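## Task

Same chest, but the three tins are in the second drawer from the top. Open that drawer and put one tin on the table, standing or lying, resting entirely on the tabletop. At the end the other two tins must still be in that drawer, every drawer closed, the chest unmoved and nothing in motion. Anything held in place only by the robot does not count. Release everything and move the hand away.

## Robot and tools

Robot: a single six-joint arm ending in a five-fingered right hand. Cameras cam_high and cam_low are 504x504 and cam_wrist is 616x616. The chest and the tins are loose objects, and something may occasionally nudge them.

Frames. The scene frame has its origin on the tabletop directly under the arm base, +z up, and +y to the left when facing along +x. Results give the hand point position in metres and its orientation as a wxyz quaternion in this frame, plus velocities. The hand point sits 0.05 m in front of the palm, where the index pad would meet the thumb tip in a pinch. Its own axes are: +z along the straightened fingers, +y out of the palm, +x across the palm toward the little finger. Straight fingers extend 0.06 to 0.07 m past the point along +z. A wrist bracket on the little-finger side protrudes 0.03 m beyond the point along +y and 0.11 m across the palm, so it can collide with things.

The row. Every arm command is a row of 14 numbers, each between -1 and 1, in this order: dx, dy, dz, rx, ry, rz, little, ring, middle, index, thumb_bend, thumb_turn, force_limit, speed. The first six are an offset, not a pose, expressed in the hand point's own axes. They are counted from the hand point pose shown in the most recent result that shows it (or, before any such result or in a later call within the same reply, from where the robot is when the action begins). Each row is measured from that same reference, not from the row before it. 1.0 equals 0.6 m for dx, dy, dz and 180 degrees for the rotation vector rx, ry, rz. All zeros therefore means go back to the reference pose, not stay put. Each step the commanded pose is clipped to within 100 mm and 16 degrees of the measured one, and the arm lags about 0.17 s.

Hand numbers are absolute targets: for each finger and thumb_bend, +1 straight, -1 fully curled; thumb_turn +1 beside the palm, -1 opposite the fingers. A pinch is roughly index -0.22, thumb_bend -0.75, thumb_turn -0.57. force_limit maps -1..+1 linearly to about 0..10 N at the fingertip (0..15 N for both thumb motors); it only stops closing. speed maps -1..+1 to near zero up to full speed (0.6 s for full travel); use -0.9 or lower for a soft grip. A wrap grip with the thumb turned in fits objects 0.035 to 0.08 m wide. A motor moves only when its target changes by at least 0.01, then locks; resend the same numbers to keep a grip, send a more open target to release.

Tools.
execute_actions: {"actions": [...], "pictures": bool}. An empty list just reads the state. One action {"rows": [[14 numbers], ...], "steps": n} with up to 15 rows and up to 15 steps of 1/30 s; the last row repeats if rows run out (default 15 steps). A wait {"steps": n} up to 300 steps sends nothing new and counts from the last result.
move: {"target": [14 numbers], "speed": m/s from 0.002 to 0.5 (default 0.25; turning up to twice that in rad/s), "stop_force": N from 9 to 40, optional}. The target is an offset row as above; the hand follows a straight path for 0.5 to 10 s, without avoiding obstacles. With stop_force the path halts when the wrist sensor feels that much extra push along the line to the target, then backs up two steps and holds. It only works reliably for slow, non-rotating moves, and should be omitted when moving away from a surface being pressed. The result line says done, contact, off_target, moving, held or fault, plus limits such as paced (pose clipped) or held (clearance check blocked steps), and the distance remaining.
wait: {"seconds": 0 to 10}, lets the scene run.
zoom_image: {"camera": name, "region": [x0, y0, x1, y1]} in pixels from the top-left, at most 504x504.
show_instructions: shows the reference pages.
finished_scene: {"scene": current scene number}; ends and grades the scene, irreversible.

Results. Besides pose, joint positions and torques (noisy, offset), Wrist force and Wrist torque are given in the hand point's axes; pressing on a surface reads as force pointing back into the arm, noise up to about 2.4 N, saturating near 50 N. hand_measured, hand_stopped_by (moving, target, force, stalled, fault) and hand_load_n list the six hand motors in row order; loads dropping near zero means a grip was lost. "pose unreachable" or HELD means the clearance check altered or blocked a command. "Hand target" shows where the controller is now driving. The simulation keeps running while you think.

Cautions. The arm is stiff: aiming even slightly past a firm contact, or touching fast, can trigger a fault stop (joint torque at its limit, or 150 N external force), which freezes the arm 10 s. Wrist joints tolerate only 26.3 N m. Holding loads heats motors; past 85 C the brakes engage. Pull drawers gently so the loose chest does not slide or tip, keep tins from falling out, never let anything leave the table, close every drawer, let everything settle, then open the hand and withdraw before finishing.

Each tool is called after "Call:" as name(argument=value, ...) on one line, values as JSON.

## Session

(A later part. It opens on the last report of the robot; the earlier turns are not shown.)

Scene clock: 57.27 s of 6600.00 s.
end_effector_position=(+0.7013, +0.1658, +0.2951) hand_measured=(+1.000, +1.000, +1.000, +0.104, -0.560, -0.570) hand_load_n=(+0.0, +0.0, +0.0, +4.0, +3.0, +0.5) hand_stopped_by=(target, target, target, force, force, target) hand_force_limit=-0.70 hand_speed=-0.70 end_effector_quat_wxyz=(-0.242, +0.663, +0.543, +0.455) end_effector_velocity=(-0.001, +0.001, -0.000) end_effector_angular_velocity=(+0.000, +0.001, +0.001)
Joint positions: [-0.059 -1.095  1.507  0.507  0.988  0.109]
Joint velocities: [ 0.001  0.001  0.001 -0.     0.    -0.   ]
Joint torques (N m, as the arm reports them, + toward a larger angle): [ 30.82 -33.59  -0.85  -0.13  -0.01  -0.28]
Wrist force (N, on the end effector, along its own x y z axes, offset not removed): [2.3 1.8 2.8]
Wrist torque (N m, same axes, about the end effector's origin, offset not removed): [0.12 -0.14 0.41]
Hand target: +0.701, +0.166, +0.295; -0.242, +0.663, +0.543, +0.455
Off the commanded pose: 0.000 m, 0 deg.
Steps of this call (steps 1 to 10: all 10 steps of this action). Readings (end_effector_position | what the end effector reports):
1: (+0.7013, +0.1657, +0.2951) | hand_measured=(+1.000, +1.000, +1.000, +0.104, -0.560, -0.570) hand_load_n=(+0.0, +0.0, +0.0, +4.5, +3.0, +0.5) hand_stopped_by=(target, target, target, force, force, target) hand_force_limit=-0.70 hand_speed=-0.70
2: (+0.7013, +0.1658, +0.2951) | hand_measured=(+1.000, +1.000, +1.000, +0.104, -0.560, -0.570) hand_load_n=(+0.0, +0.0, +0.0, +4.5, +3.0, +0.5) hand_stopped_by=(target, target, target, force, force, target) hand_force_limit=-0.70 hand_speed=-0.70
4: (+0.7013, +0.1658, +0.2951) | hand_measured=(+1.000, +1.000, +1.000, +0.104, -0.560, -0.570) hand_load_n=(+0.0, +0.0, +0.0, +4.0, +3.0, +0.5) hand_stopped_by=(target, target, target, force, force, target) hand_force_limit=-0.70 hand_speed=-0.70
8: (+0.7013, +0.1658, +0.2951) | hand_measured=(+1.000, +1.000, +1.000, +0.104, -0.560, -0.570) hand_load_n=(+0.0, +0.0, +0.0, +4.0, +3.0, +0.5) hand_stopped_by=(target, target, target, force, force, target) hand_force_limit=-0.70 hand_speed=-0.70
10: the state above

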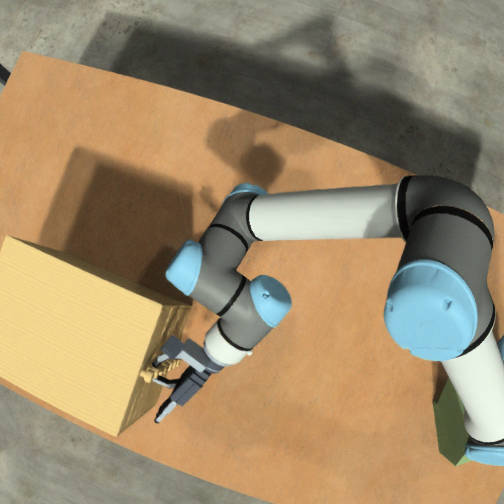

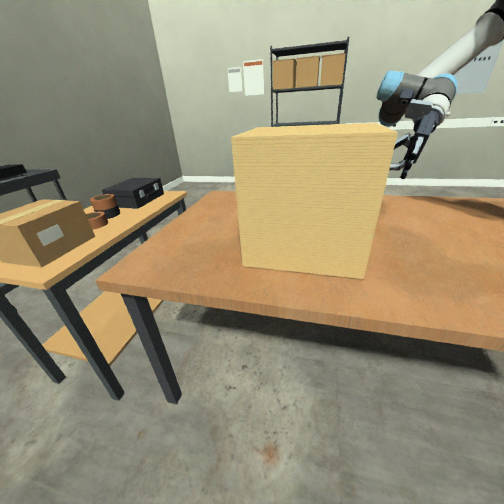

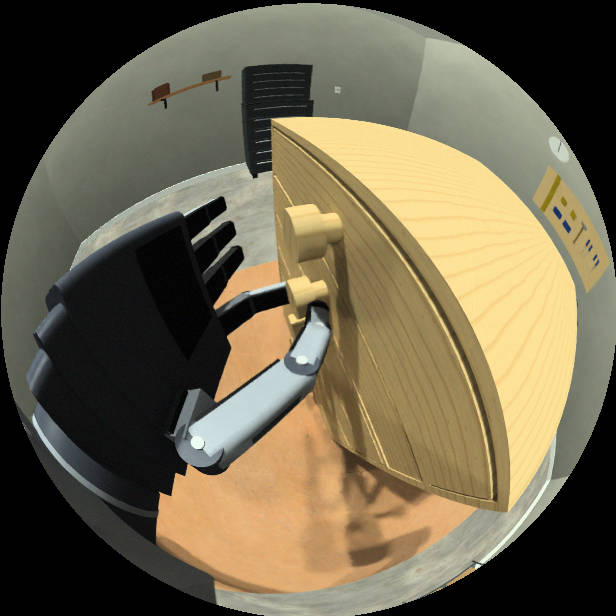

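Squeezing, then pulling a first stretch.

Call:
execute_actions(actions=[{"rows":[[0,0,0,0,0,0,1,1,1,-0.3,-0.85,-0.57,0.3,-0.9]],"steps":15}], pictures=false)

Call:
move(target=[-0.0023,-0.124,-0.049,0,0,0,1,1,1,-0.3,-0.85,-0.57,0.3,-0.9], speed=0.03, stop_force=12)

Scene clock: 59.10 s of 6600.00 s.
end_effector_position=(+0.7013, +0.1658, +0.2951) hand_measured=(+1.000, +1.000, +1.000, +0.094, -0.596, -0.570) hand_load_n=(+0.0, +0.0, +0.0, +8.0, +7.5, +0.5) hand_stopped_by=(target, target, target, force, moving, target) hand_force_limit=0.30 hand_speed=-0.90 end_effector_quat_wxyz=(-0.242, +0.663, +0.543, +0.455) end_effector_velocity=(-0.000, +0.001, +0.001) end_effector_angular_velocity=(+0.000, -0.001, +0.001)
Joint positions: [-0.059 -1.095  1.507  0.507  0.988  0.109]
Joint velocities: [ 0.001 -0.     0.    -0.     0.    -0.   ]
Joint torques (N m, as the arm reports them, + toward a larger angle): [ 30.44 -33.83 -21.78  -0.23   0.13  -0.22]
Wrist force (N, on the end effector, along its own x y z axes, offset not removed): [-0.6 2.2 4.4]
Wrist torque (N m, same axes, about the end effector's origin, offset not removed): [0.27 0.19 0.38]
Hand target: +0.701, +0.166, +0.295; -0.242, +0.663, +0.543, +0.455
Off the commanded pose: 0.000 m, 0 deg.
Steps of this call (steps 1 to 40: nothing new was sent; steps 41 to 55: all 15 steps of this action). Readings (end_effector_position | what the end effector reports):
41: (+0.7013, +0.1658, +0.2951) | hand_measured=(+1.000, +1.000, +1.000, +0.104, -0.560, -0.570) hand_load_n=(+0.0, +0.0, +0.0, +4.0, +3.0, +0.5) hand_stopped_by=(target, target, target, moving, moving, target) hand_force_limit=0.30 hand_speed=-0.90
42: (+0.7013, +0.1658, +0.2951) | hand_measured=(+1.000, +1.000, +1.000, +0.104, -0.560, -0.570) hand_load_n=(+0.0, +0.0, +0.0, +4.0, +3.0, +0.5) hand_stopped_by=(target, target, target, moving, moving, target) hand_force_limit=0.30 hand_speed=-0.90
44: (+0.7013, +0.1658, +0.2951) | hand_measured=(+1.000, +1.000, +1.000, +0.098, -0.562, -0.570) hand_load_n=(+0.0, +0.0, +0.0, +6.0, +3.0, +0.5) hand_stopped_by=(target, target, target, moving, moving, target) hand_force_limit=0.30 hand_speed=-0.90
48: (+0.7013, +0.1658, +0.2951) | hand_measured=(+1.000, +1.000, +1.000, +0.094, -0.574, -0.570) hand_load_n=(+0.0, +0.0, +0.0, +8.0, +5.0, +0.5) hand_stopped_by=(target, target, target, force, moving, target) hand_force_limit=0.30 hand_speed=-0.90
55: the state above

Scene clock: 62.53 s of 6600.00 s.
end_effector_position=(+0.6216, +0.1630, +0.2948) hand_measured=(+1.000, +1.000, +1.000, +0.096, -0.614, -0.570) hand_load_n=(+0.0, +0.0, +0.0, +12.5, +2.5, -0.5) hand_stopped_by=(target, target, target, force, force, target) hand_force_limit=0.30 hand_speed=-0.90 end_effector_quat_wxyz=(-0.242, +0.663, +0.543, +0.455) end_effector_velocity=(-0.003, +0.000, +0.000) end_effector_angular_velocity=(+0.000, -0.001, +0.000)
Joint positions: [-0.086 -1.233  1.78   0.387  0.972  0.083]
Joint velocities: [-0.001 -0.005  0.008 -0.004 -0.001 -0.001]
Joint torques (N m, as the arm reports them, + toward a larger angle): [  2.32 -46.05   6.36   0.85  -2.42  -1.23]
Wrist force (N, on the end effector, along its own x y z axes, offset not removed): [5.2 3.9 13.8]
Wrist torque (N m, same axes, about the end effector's origin, offset not removed): [-0.04 0.11 0.22]
Hand target: +0.621, +0.163, +0.295; -0.242, +0.663, +0.543, +0.455
Off the commanded pose: 0.000 m, 0 deg.
move: done

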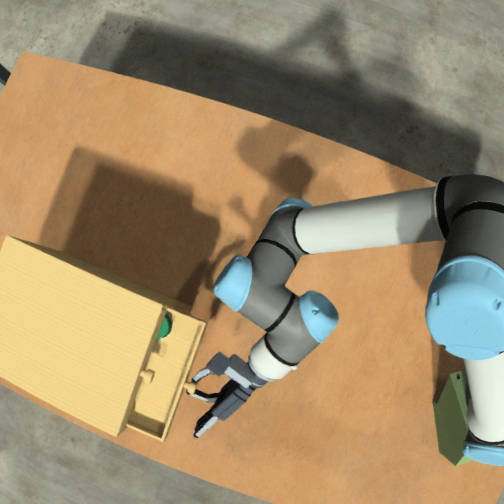

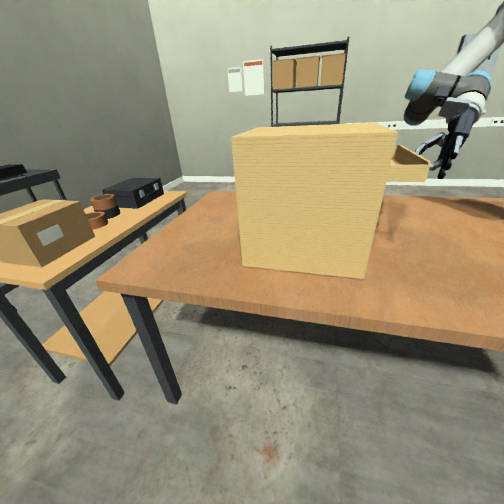

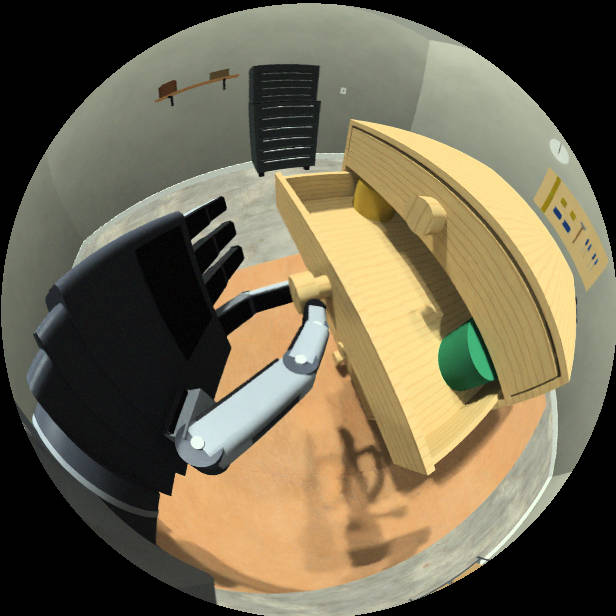

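Call:
move(target=[0.0033,-0.002,0.0054,0,0,0,1,1,1,-0.3,-0.85,-0.57,0.3,-0.9], speed=0.01)

Call:
zoom_image(camera="cam_wrist", region=[230, 190, 400, 360])

Scene clock: 67.00 s of 6600.00 s.
end_effector_position=(+0.6216, +0.1668, +0.2948) hand_measured=(+1.000, +1.000, +1.000, +0.096, -0.614, -0.570) hand_load_n=(+0.0, +0.0, +0.0, +9.0, +3.0, +0.5) hand_stopped_by=(target, target, target, force, force, target) hand_force_limit=0.30 hand_speed=-0.90 end_effector_quat_wxyz=(-0.242, +0.663, +0.543, +0.455) end_effector_velocity=(+0.000, +0.002, +0.000) end_effector_angular_velocity=(+0.000, -0.001, +0.001)
Joint positions: [-0.077 -1.23   1.779  0.38   0.977  0.091]
Joint velocities: [ 0.005  0.003 -0.002 -0.003  0.002  0.004]
Joint torques (N m, as the arm reports them, + toward a larger angle): [ 30.35 -22.85 -26.1   -0.48   1.07   1.4 ]
Wrist force (N, on the end effector, along its own x y z axes, offset not removed): [0.2 2.0 0.2]
Wrist torque (N m, same axes, about the end effector's origin, offset not removed): [0.29 -0.10 0.52]
Hand target: +0.622, +0.167, +0.295; -0.242, +0.663, +0.543, +0.455
Off the commanded pose: 0.000 m, 0 deg.
After step 90, 0.77 s passed at rest.
move: done

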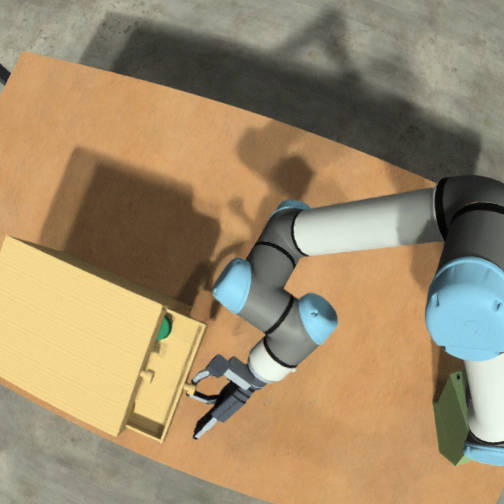

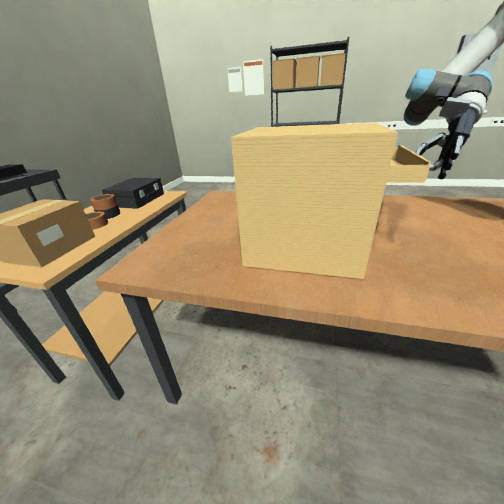

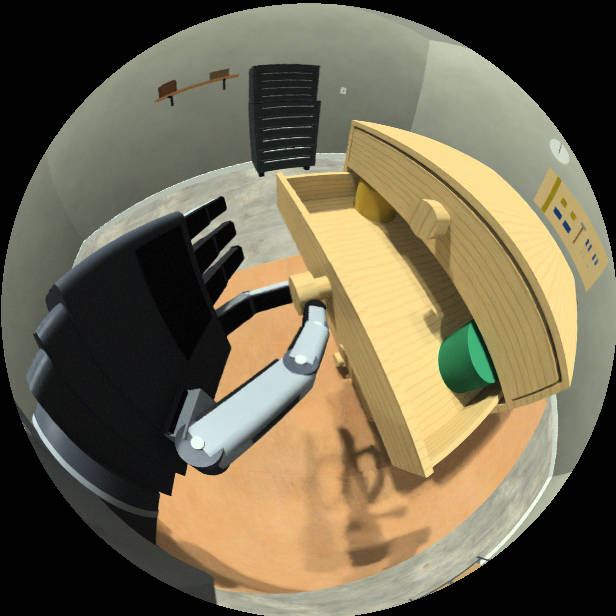

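Region (230, 190, 400, 360) of cam_wrist's 616x616 image, scaled by 2.965, with more detail than that image has.

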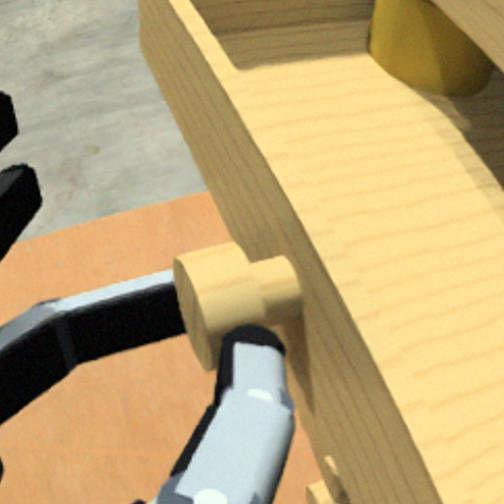

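Call:
execute_actions(actions=[{"rows":[[0,0,0,0,0,0,1,1,1,-0.3,-0.9,-0.57,0.0,-0.9]],"steps":12}], pictures=false)

Call:
move(target=[0.0008,-0.126,-0.0438,0,0,0,1,1,1,-0.3,-0.9,-0.57,0.0,-0.9], speed=0.03, stop_force=12)

Scene clock: 69.23 s of 6600.00 s.
end_effector_position=(+0.6216, +0.1669, +0.2947) hand_measured=(+1.000, +1.000, +1.000, +0.096, -0.642, -0.570) hand_load_n=(+0.0, +0.0, +0.0, +10.5, +6.5, +1.0) hand_stopped_by=(target, target, target, force, moving, target) hand_force_limit=0.00 hand_speed=-0.90 end_effector_quat_wxyz=(-0.242, +0.663, +0.543, +0.455) end_effector_velocity=(+0.000, -0.001, -0.001) end_effector_angular_velocity=(-0.000, +0.001, -0.002)
Joint positions: [-0.077 -1.229  1.779  0.38   0.977  0.091]
Joint velocities: [-0.002 -0.     0.     0.    -0.     0.   ]
Joint torques (N m, as the arm reports them, + toward a larger angle): [  6.42 -42.98  -6.5    3.72  -4.48  -1.76]
Wrist force (N, on the end effector, along its own x y z axes, offset not removed): [0.6 1.2 1.1]
Wrist torque (N m, same axes, about the end effector's origin, offset not removed): [0.24 -0.08 0.42]
Hand target: +0.622, +0.167, +0.295; -0.242, +0.663, +0.543, +0.455
Off the commanded pose: 0.000 m, 0 deg.
Steps of this call (steps 1 to 55: nothing new was sent; steps 56 to 67: all 12 steps of this action). Readings (end_effector_position | what the end effector reports):
56: (+0.6216, +0.1670, +0.2947) | hand_measured=(+1.000, +1.000, +1.000, +0.096, -0.614, -0.570) hand_load_n=(+0.0, +0.0, +0.0, +9.0, +3.0, +0.5) hand_stopped_by=(target, target, target, force, moving, target) hand_force_limit=0.00 hand_speed=-0.90
57: (+0.6216, +0.1670, +0.2947) | hand_measured=(+1.000, +1.000, +1.000, +0.096, -0.614, -0.570) hand_load_n=(+0.0, +0.0, +0.0, +9.0, +3.0, +0.5) hand_stopped_by=(target, target, target, force, moving, target) hand_force_limit=0.00 hand_speed=-0.90
59: (+0.6216, +0.1670, +0.2948) | hand_measured=(+1.000, +1.000, +1.000, +0.096, -0.616, -0.570) hand_load_n=(+0.0, +0.0, +0.0, +9.0, +3.5, +0.5) hand_stopped_by=(target, target, target, force, moving, target) hand_force_limit=0.00 hand_speed=-0.90
63: (+0.6216, +0.1670, +0.2947) | hand_measured=(+1.000, +1.000, +1.000, +0.096, -0.628, -0.570) hand_load_n=(+0.0, +0.0, +0.0, +10.0, +5.0, +0.5) hand_stopped_by=(target, target, target, force, moving, target) hand_force_limit=0.00 hand_speed=-0.90
67: the state above

Scene clock: 72.47 s of 6600.00 s.
end_effector_position=(+0.5419, +0.1678, +0.2944) hand_measured=(+1.000, +1.000, +1.000, +0.096, -0.646, -0.570) hand_load_n=(+0.0, +0.0, +0.0, +11.0, +7.0, +1.0) hand_stopped_by=(target, target, target, force, force, target) hand_force_limit=0.00 hand_speed=-0.90 end_effector_quat_wxyz=(-0.242, +0.663, +0.543, +0.455) end_effector_velocity=(-0.004, +0.000, -0.000) end_effector_angular_velocity=(+0.000, +0.001, +0.001)
Joint positions: [-0.104 -1.352  2.026  0.27   0.961  0.065]
Joint velocities: [-0.001 -0.004  0.009 -0.003 -0.001 -0.001]
Joint torques (N m, as the arm reports them, + toward a larger angle): [  4.22 -39.61   5.3   -0.3   -4.41  -1.67]
Wrist force (N, on the end effector, along its own x y z axes, offset not removed): [-1.5 0.1 0.9]
Wrist torque (N m, same axes, about the end effector's origin, offset not removed): [-0.01 0.19 0.30]
Hand target: +0.542, +0.168, +0.294; -0.242, +0.663, +0.543, +0.455
Off the commanded pose: 0.000 m, 0 deg.
move: done

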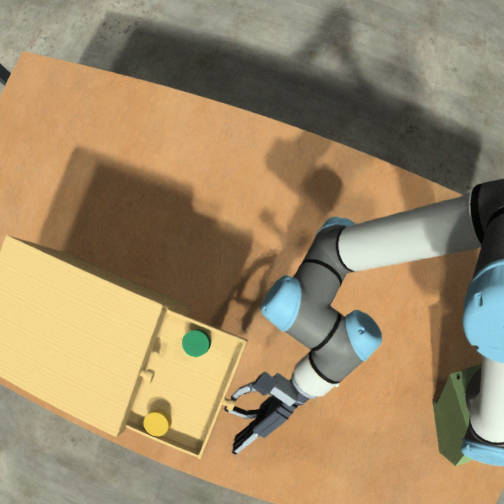

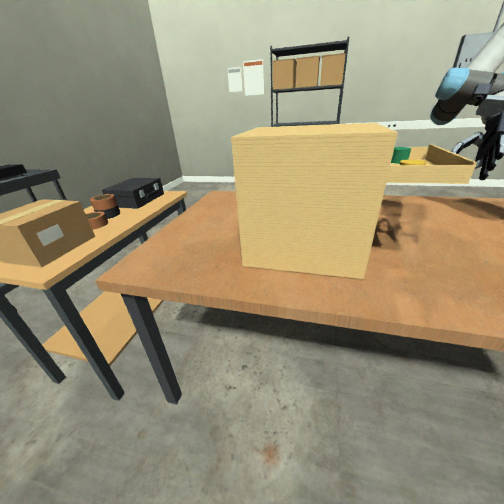

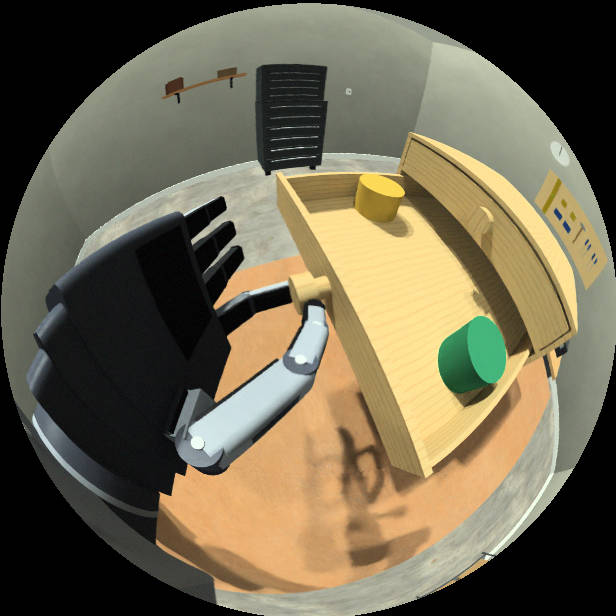

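Call:
move(target=[0.0003,-0.063,-0.022,0,0,0,1,1,1,-0.3,-0.9,-0.57,0.0,-0.9], speed=0.03, stop_force=12)

Call:
execute_actions(actions=[{"rows":[[0,0,0,0,0,0,1,1,1,0.45,-0.4,-0.57,0.0,-0.3]],"steps":15}], pictures=false)

Call:
move(target=[-0.0083,-0.0579,-0.0365,0,0,0,1,1,1,0.45,-0.4,-0.57,0.0,-0.3], speed=0.05)

Call:
zoom_image(camera="cam_high", region=[110, 290, 290, 470])

Scene clock: 75.97 s of 6600.00 s.
end_effector_position=(+0.5022, +0.1683, +0.2942) hand_measured=(+1.000, +1.000, +1.000, +0.096, -0.646, -0.570) hand_load_n=(+0.0, +0.0, +0.0, +11.0, +7.0, +1.0) hand_stopped_by=(target, target, target, force, force, target) hand_force_limit=0.00 hand_speed=-0.90 end_effector_quat_wxyz=(-0.242, +0.663, +0.543, +0.454) end_effector_velocity=(-0.003, -0.000, +0.000) end_effector_angular_velocity=(+0.000, -0.000, +0.000)
Joint positions: [-0.123 -1.411  2.143  0.222  0.95   0.046]
Joint velocities: [-0.001 -0.004  0.008 -0.003 -0.001 -0.002]
Joint torques (N m, as the arm reports them, + toward a larger angle): [  1.42 -36.42   8.65  -0.33  -4.29  -1.64]
Wrist force (N, on the end effector, along its own x y z axes, offset not removed): [-1.3 4.1 -0.8]
Wrist torque (N m, same axes, about the end effector's origin, offset not removed): [0.61 0.22 0.23]
Hand target: +0.502, +0.168, +0.294; -0.242, +0.663, +0.543, +0.455
Off the commanded pose: 0.000 m, 0 deg.
move: done

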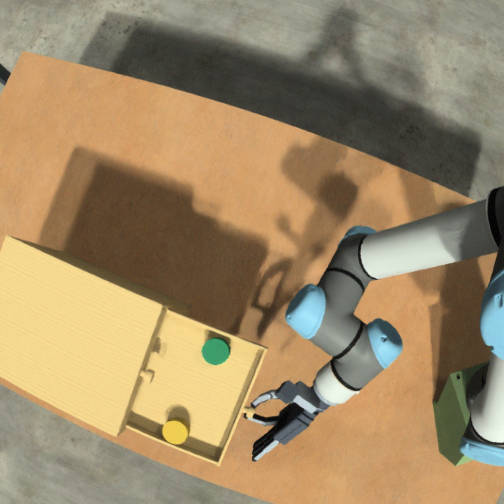

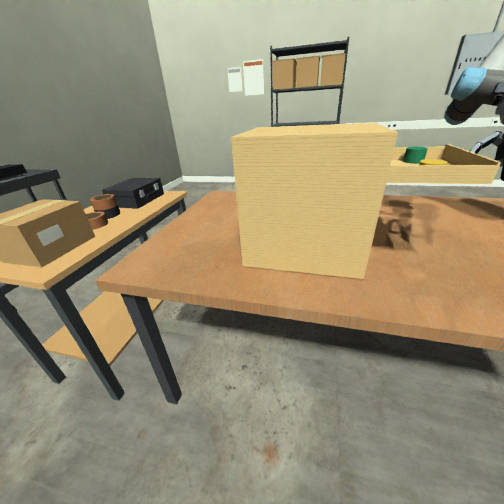

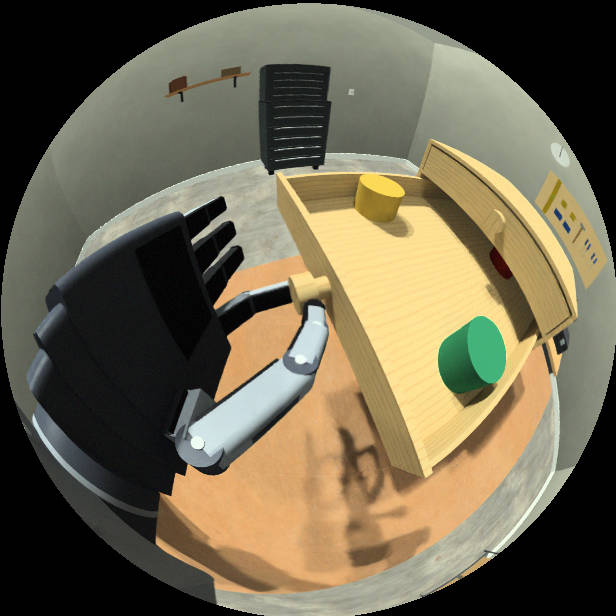

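Scene clock: 76.47 s of 6600.00 s.
end_effector_position=(+0.5022, +0.1682, +0.2942) hand_measured=(+1.000, +1.000, +1.000, +0.450, -0.400, -0.570) hand_load_n=(+0.0, +0.0, +0.0, +0.0, +0.0, +0.0) hand_stopped_by=(target, target, target, moving, moving, target) hand_force_limit=0.00 hand_speed=-0.30 end_effector_quat_wxyz=(-0.242, +0.663, +0.543, +0.455) end_effector_velocity=(+0.001, -0.000, +0.000) end_effector_angular_velocity=(-0.000, -0.001, -0.000)
Joint positions: [-0.123 -1.411  2.143  0.222  0.95   0.046]
Joint velocities: [ 0.    -0.    -0.001 -0.     0.    -0.   ]
Joint torques (N m, as the arm reports them, + toward a larger angle): [  7.98 -25.68 -21.99   2.93  -2.41   0.44]
Wrist force (N, on the end effector, along its own x y z axes, offset not removed): [0.4 1.1 0.1]
Wrist torque (N m, same axes, about the end effector's origin, offset not removed): [0.19 0.29 0.31]
Hand target: +0.502, +0.168, +0.294; -0.242, +0.663, +0.543, +0.454
Off the commanded pose: 0.000 m, 0 deg.
Steps of this call (steps 1 to 15: all 15 steps of this action). Readings (end_effector_position | what the end effector reports):
1: (+0.5021, +0.1683, +0.2942) | hand_measured=(+1.000, +1.000, +1.000, +0.096, -0.646, -0.570) hand_load_n=(+0.0, +0.0, +0.0, +11.0, +7.0, +1.0) hand_stopped_by=(target, target, target, moving, moving, target) hand_force_limit=0.00 hand_speed=-0.30
2: (+0.5021, +0.1683, +0.2942) | hand_measured=(+1.000, +1.000, +1.000, +0.096, -0.646, -0.570) hand_load_n=(+0.0, +0.0, +0.0, +11.0, +7.0, +1.0) hand_stopped_by=(target, target, target, moving, moving, target) hand_force_limit=0.00 hand_speed=-0.30
4: (+0.5021, +0.1683, +0.2942) | hand_measured=(+1.000, +1.000, +1.000, +0.130, -0.628, -0.570) hand_load_n=(+0.0, +0.0, +0.0, +1.5, +1.0, +0.5) hand_stopped_by=(target, target, target, moving, moving, target) hand_force_limit=0.00 hand_speed=-0.30
8: (+0.5021, +0.1683, +0.2942) | hand_measured=(+1.000, +1.000, +1.000, +0.284, -0.530, -0.570) hand_load_n=(+0.0, +0.0, +0.0, +0.0, +0.0, +0.0) hand_stopped_by=(target, target, target, moving, moving, target) hand_force_limit=0.00 hand_speed=-0.30
15: the state above

Scene clock: 77.93 s of 6600.00 s.
end_effector_position=(+0.4624, +0.1582, +0.2941) hand_measured=(+1.000, +1.000, +1.000, +0.450, -0.400, -0.570) hand_load_n=(+0.0, +0.0, +0.0, +0.0, +0.0, +0.0) hand_stopped_by=(target, target, target, target, target, target) hand_force_limit=0.00 hand_speed=-0.30 end_effector_quat_wxyz=(-0.242, +0.663, +0.543, +0.455) end_effector_velocity=(-0.002, -0.001, +0.000) end_effector_angular_velocity=(+0.000, +0.000, +0.001)
Joint positions: [-0.188 -1.482  2.264  0.212  0.914 -0.02 ]
Joint velocities: [-0.006 -0.004  0.007  0.002 -0.004 -0.007]
Joint torques (N m, as the arm reports them, + toward a larger angle): [ -1.05 -33.85  10.41   3.88  -4.35  -1.66]
Wrist force (N, on the end effector, along its own x y z axes, offset not removed): [1.8 0.6 0.2]
Wrist torque (N m, same axes, about the end effector's origin, offset not removed): [0.07 0.03 0.37]
Hand target: +0.462, +0.158, +0.294; -0.242, +0.663, +0.543, +0.455
Off the commanded pose: 0.000 m, 0 deg.
move: done

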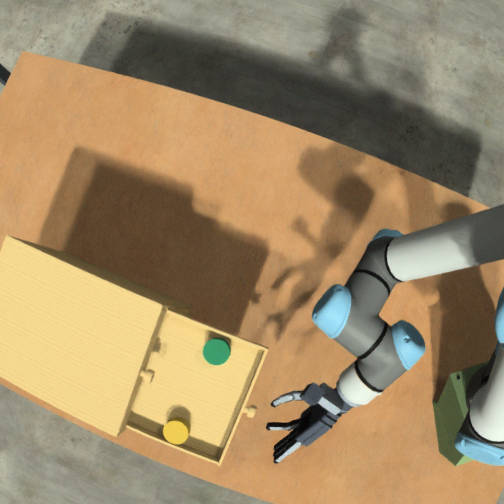

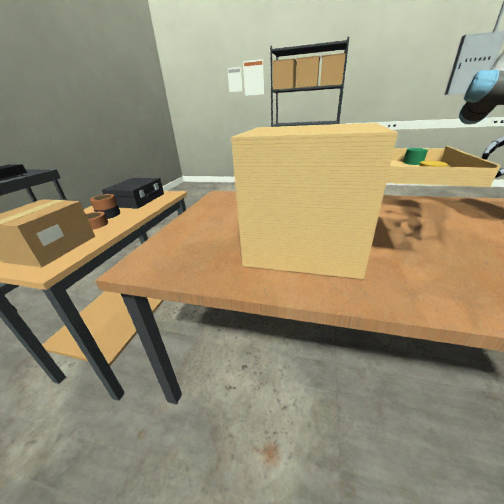

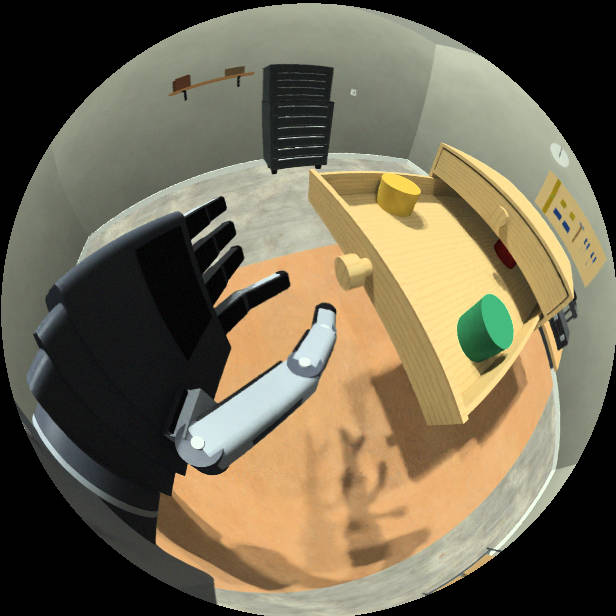

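Region (110, 290, 290, 470) of cam_high's 504x504 image, scaled by 2.800, with more detail than that image has.

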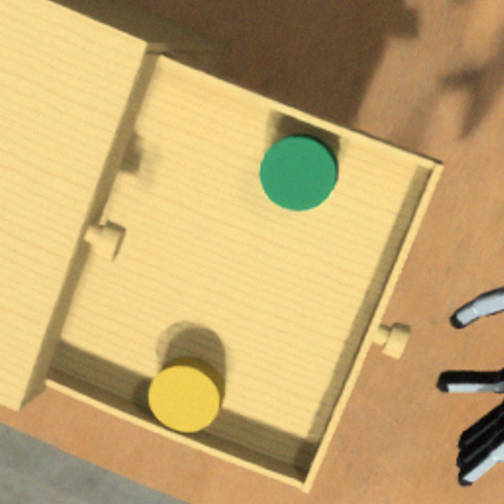

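Call:
move(target=[0.1625,0.0518,-0.1423,0,0,0,-1,-1,1,0.55,0.1,-0.57,0.0,0.5], speed=0.2)

Call:
move(target=[-0.0755,0.2332,0.0303,-0.252,0.117,0.678,-1,-1,1,0.55,0.1,-0.57,0.0,0.5], speed=0.35)

Scene clock: 90.80 s of 6600.00 s.
end_effector_position=(+0.4621, +0.1284, +0.4237) hand_measured=(-1.000, -1.000, +1.000, +0.550, +0.100, -0.570) hand_load_n=(+0.0, +0.0, +0.0, +0.0, +0.0, +0.0) hand_stopped_by=(target, target, target, target, target, target) hand_force_limit=0.00 hand_speed=0.50 end_effector_quat_wxyz=(-0.242, +0.663, +0.543, +0.455) end_effector_velocity=(-0.001, -0.001, +0.002) end_effector_angular_velocity=(-0.000, +0.002, +0.001)
Joint positions: [-0.059 -1.761  2.131  0.548  0.988  0.109]
Joint velocities: [ 0.003 -0.004 -0.003  0.008  0.002  0.003]
Joint torques (N m, as the arm reports them, + toward a larger angle): [ 20.45 -28.4  -28.18   3.71   1.34   1.47]
Wrist force (N, on the end effector, along its own x y z axes, offset not removed): [2.0 2.1 -0.3]
Wrist torque (N m, same axes, about the end effector's origin, offset not removed): [0.28 0.01 0.37]
Hand target: +0.462, +0.128, +0.424; -0.242, +0.663, +0.543, +0.455
Off the commanded pose: 0.000 m, 0 deg.
After step 90, 8.60 s passed at rest.
move: done

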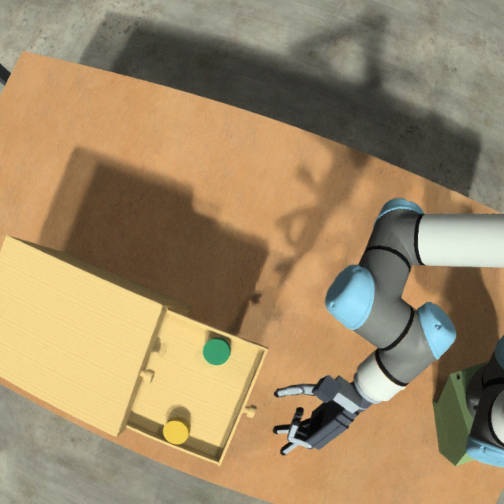

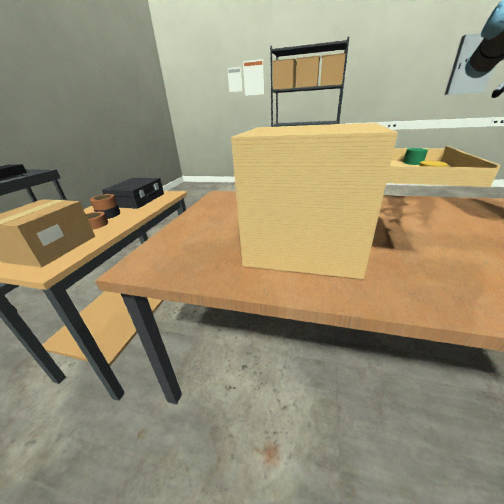

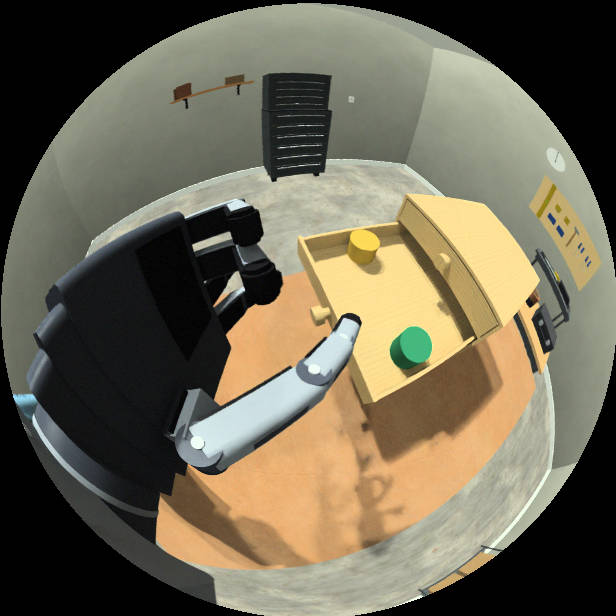

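Scene clock: 94.67 s of 6600.00 s.
end_effector_position=(+0.5999, +0.0793, +0.4002) hand_measured=(-1.000, -1.000, +1.000, +0.550, +0.100, -0.570) hand_load_n=(+0.0, +0.0, +0.0, +0.0, +0.0, +0.0) hand_stopped_by=(target, target, target, target, target, target) hand_force_limit=0.00 hand_speed=0.50 end_effector_quat_wxyz=(-0.354, +0.739, -0.516, +0.249) end_effector_velocity=(+0.001, -0.000, -0.000) end_effector_angular_velocity=(+0.006, +0.010, -0.010)
Joint positions: [ 0.142 -1.528  1.674  0.306  1.72   2.588]
Joint velocities: [-0.     0.005 -0.008  0.009  0.006  0.014]
Joint torques (N m, as the arm reports them, + toward a larger angle): [ 11.16 -13.6  -32.35   2.15   2.09   1.79]
Wrist force (N, on the end effector, along its own x y z axes, offset not removed): [1.1 2.1 1.1]
Wrist torque (N m, same axes, about the end effector's origin, offset not removed): [0.28 0.09 0.27]
Hand target: +0.600, +0.079, +0.400; -0.353, +0.739, -0.517, +0.248
Off the commanded pose: 0.000 m, 0 deg.
move: done

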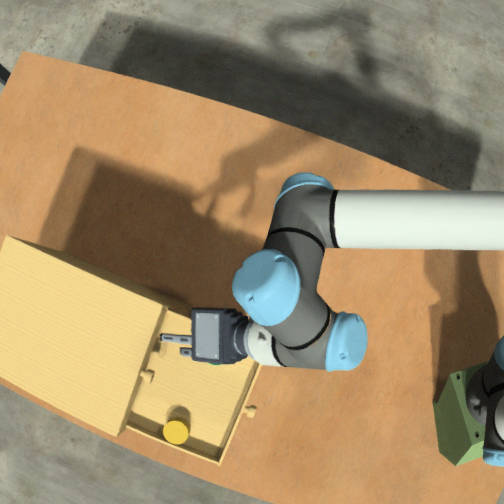

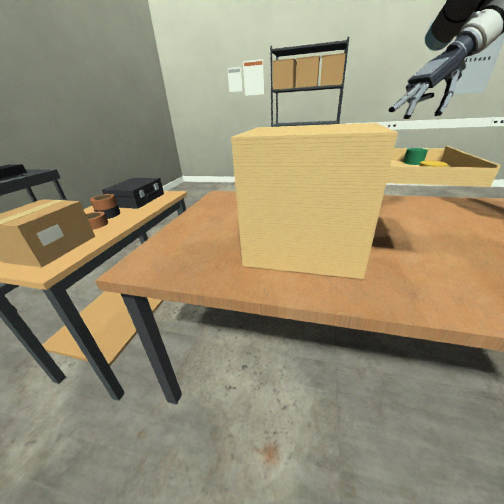

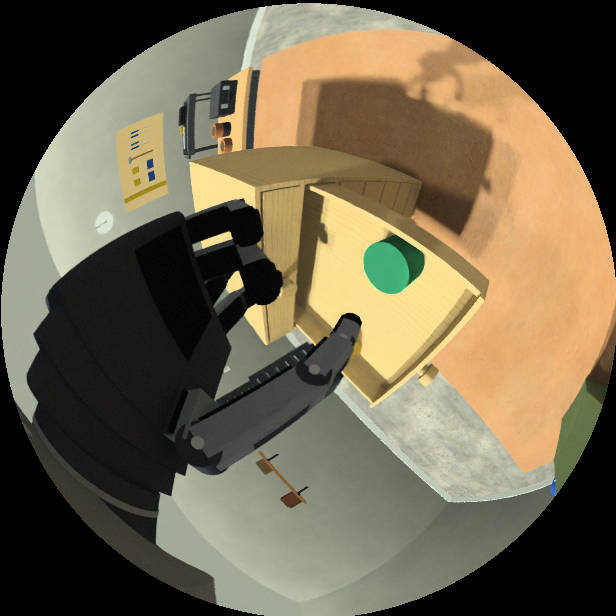

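Call:
move(target=[0,0.0648,0.0524,0,0,0,-1,-1,1,0.55,0.1,-0.57,0.0,0.5], speed=0.08, stop_force=10)

Call:
zoom_image(camera="cam_low", region=[360, 90, 480, 210])

Call:
zoom_image(camera="cam_wrist", region=[240, 200, 440, 400])

Scene clock: 97.30 s of 6600.00 s.
end_effector_position=(+0.6001, +0.0793, +0.3505) hand_measured=(-1.000, -1.000, +1.000, +0.550, +0.100, -0.570) hand_load_n=(+0.0, +0.0, +0.0, +0.0, +0.0, +0.0) hand_stopped_by=(target, target, target, target, target, target) hand_force_limit=0.00 hand_speed=0.50 end_effector_quat_wxyz=(-0.354, +0.739, -0.516, +0.249) end_effector_velocity=(+0.000, -0.000, -0.002) end_effector_angular_velocity=(-0.000, -0.000, -0.000)
Joint positions: [ 0.075 -1.503  1.755  0.196  1.66   2.559]
Joint velocities: [-0.003  0.002  0.003 -0.005 -0.003 -0.001]
Joint torques (N m, as the arm reports them, + toward a larger angle): [  1.03 -16.37  -0.43  -2.05  -3.58  -1.77]
Wrist force (N, on the end effector, along its own x y z axes, offset not removed): [0.9 1.8 0.4]
Wrist torque (N m, same axes, about the end effector's origin, offset not removed): [0.20 0.16 0.32]
Hand target: +0.600, +0.079, +0.350; -0.354, +0.739, -0.516, +0.249
Off the commanded pose: 0.000 m, 0 deg.
move: done

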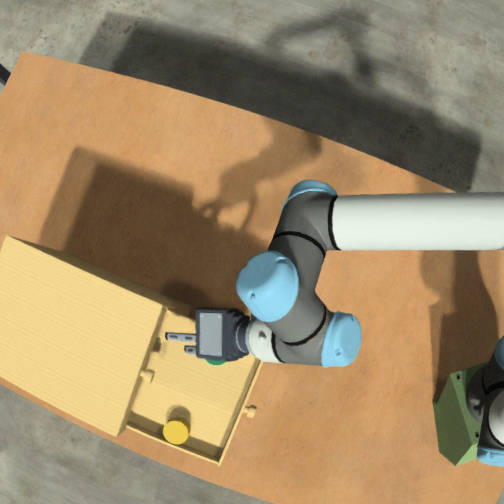

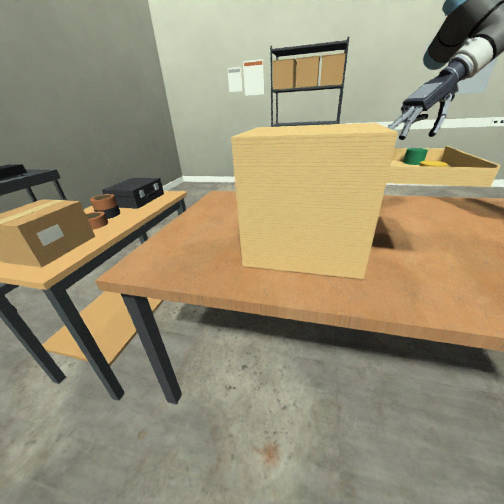

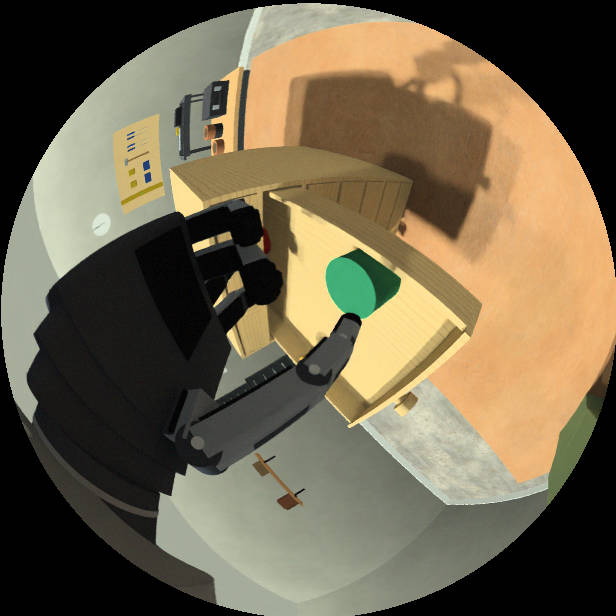

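Region (360, 90, 480, 210) of cam_low's 504x504 image, scaled by 4.200, with more detail than that image has.

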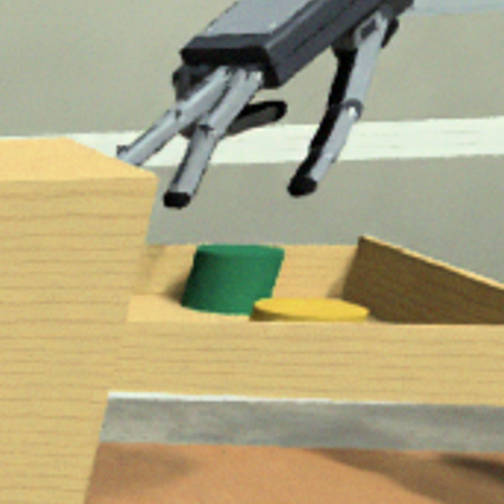

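Region (240, 200, 440, 400) of cam_wrist's 616x616 image, scaled by 2.520, with more detail than that image has.

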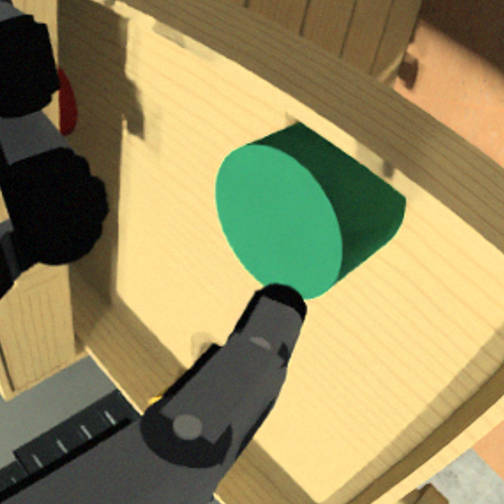

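Call:
move(target=[-0.0118,0.0187,0.0298,0,0,0,-1,-1,1,0.55,0.1,-0.57,0.0,0.5], speed=0.03, stop_force=9)

Call:
zoom_image(camera="cam_low", region=[360, 90, 480, 210])

Call:
zoom_image(camera="cam_wrist", region=[220, 180, 440, 400])

Scene clock: 101.90 s of 6600.00 s.
end_effector_position=(+0.6041, +0.0882, +0.3308) hand_measured=(-1.000, -1.000, +1.000, +0.550, +0.100, -0.570) hand_load_n=(+0.0, +0.0, +0.0, +0.0, +0.0, +0.0) hand_stopped_by=(target, target, target, target, target, target) hand_force_limit=0.00 hand_speed=0.50 end_effector_quat_wxyz=(-0.354, +0.739, -0.516, +0.249) end_effector_velocity=(+0.002, +0.001, -0.001) end_effector_angular_velocity=(+0.000, -0.002, -0.000)
Joint positions: [ 0.07  -1.468  1.769  0.148  1.656  2.557]
Joint velocities: [ 0.     0.005 -0.001 -0.006 -0.001 -0.   ]
Joint torques (N m, as the arm reports them, + toward a larger angle): [  2.47 -17.17  -1.76  -1.93  -3.36  -1.69]
Wrist force (N, on the end effector, along its own x y z axes, offset not removed): [0.0 0.4 0.4]
Wrist torque (N m, same axes, about the end effector's origin, offset not removed): [0.07 0.28 0.33]
Hand target: +0.604, +0.088, +0.330; -0.354, +0.739, -0.516, +0.249
Off the commanded pose: 0.000 m, 0 deg.
After step 90, 0.53 s passed at rest.
move: done

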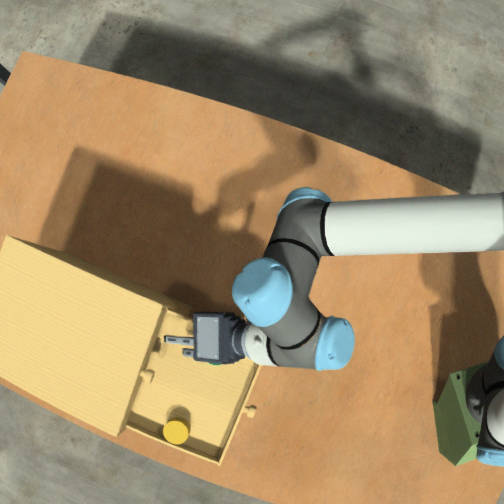

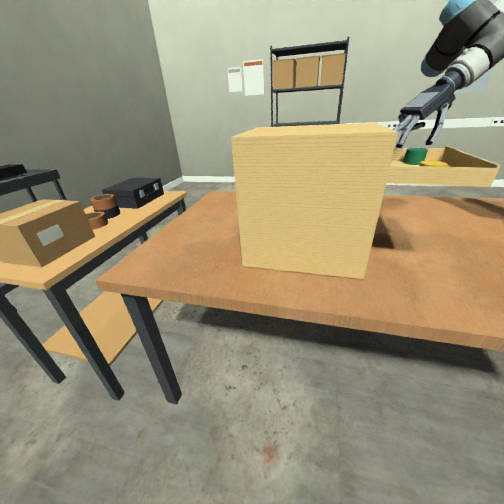

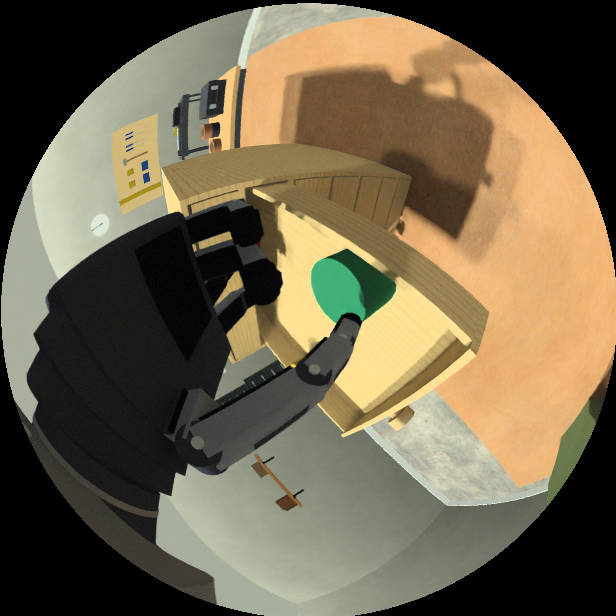

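Region (360, 90, 480, 210) of cam_low's 504x504 image, scaled by 4.200, with more detail than that image has.

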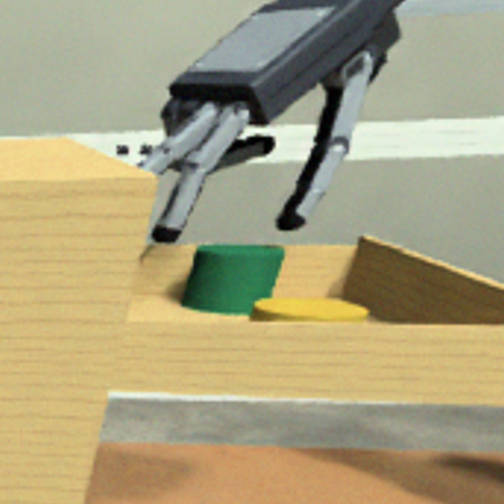

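Region (220, 180, 440, 400) of cam_wrist's 616x616 image, scaled by 2.291, with more detail than that image has.

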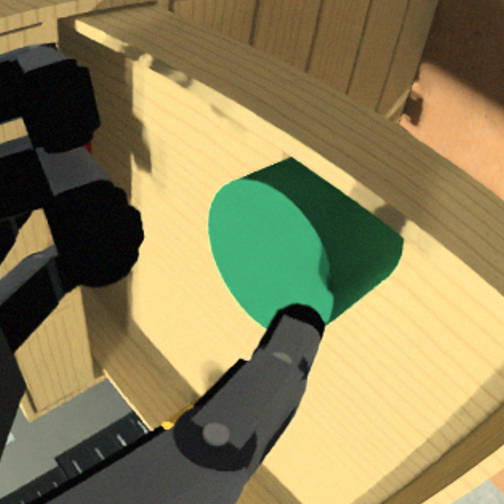

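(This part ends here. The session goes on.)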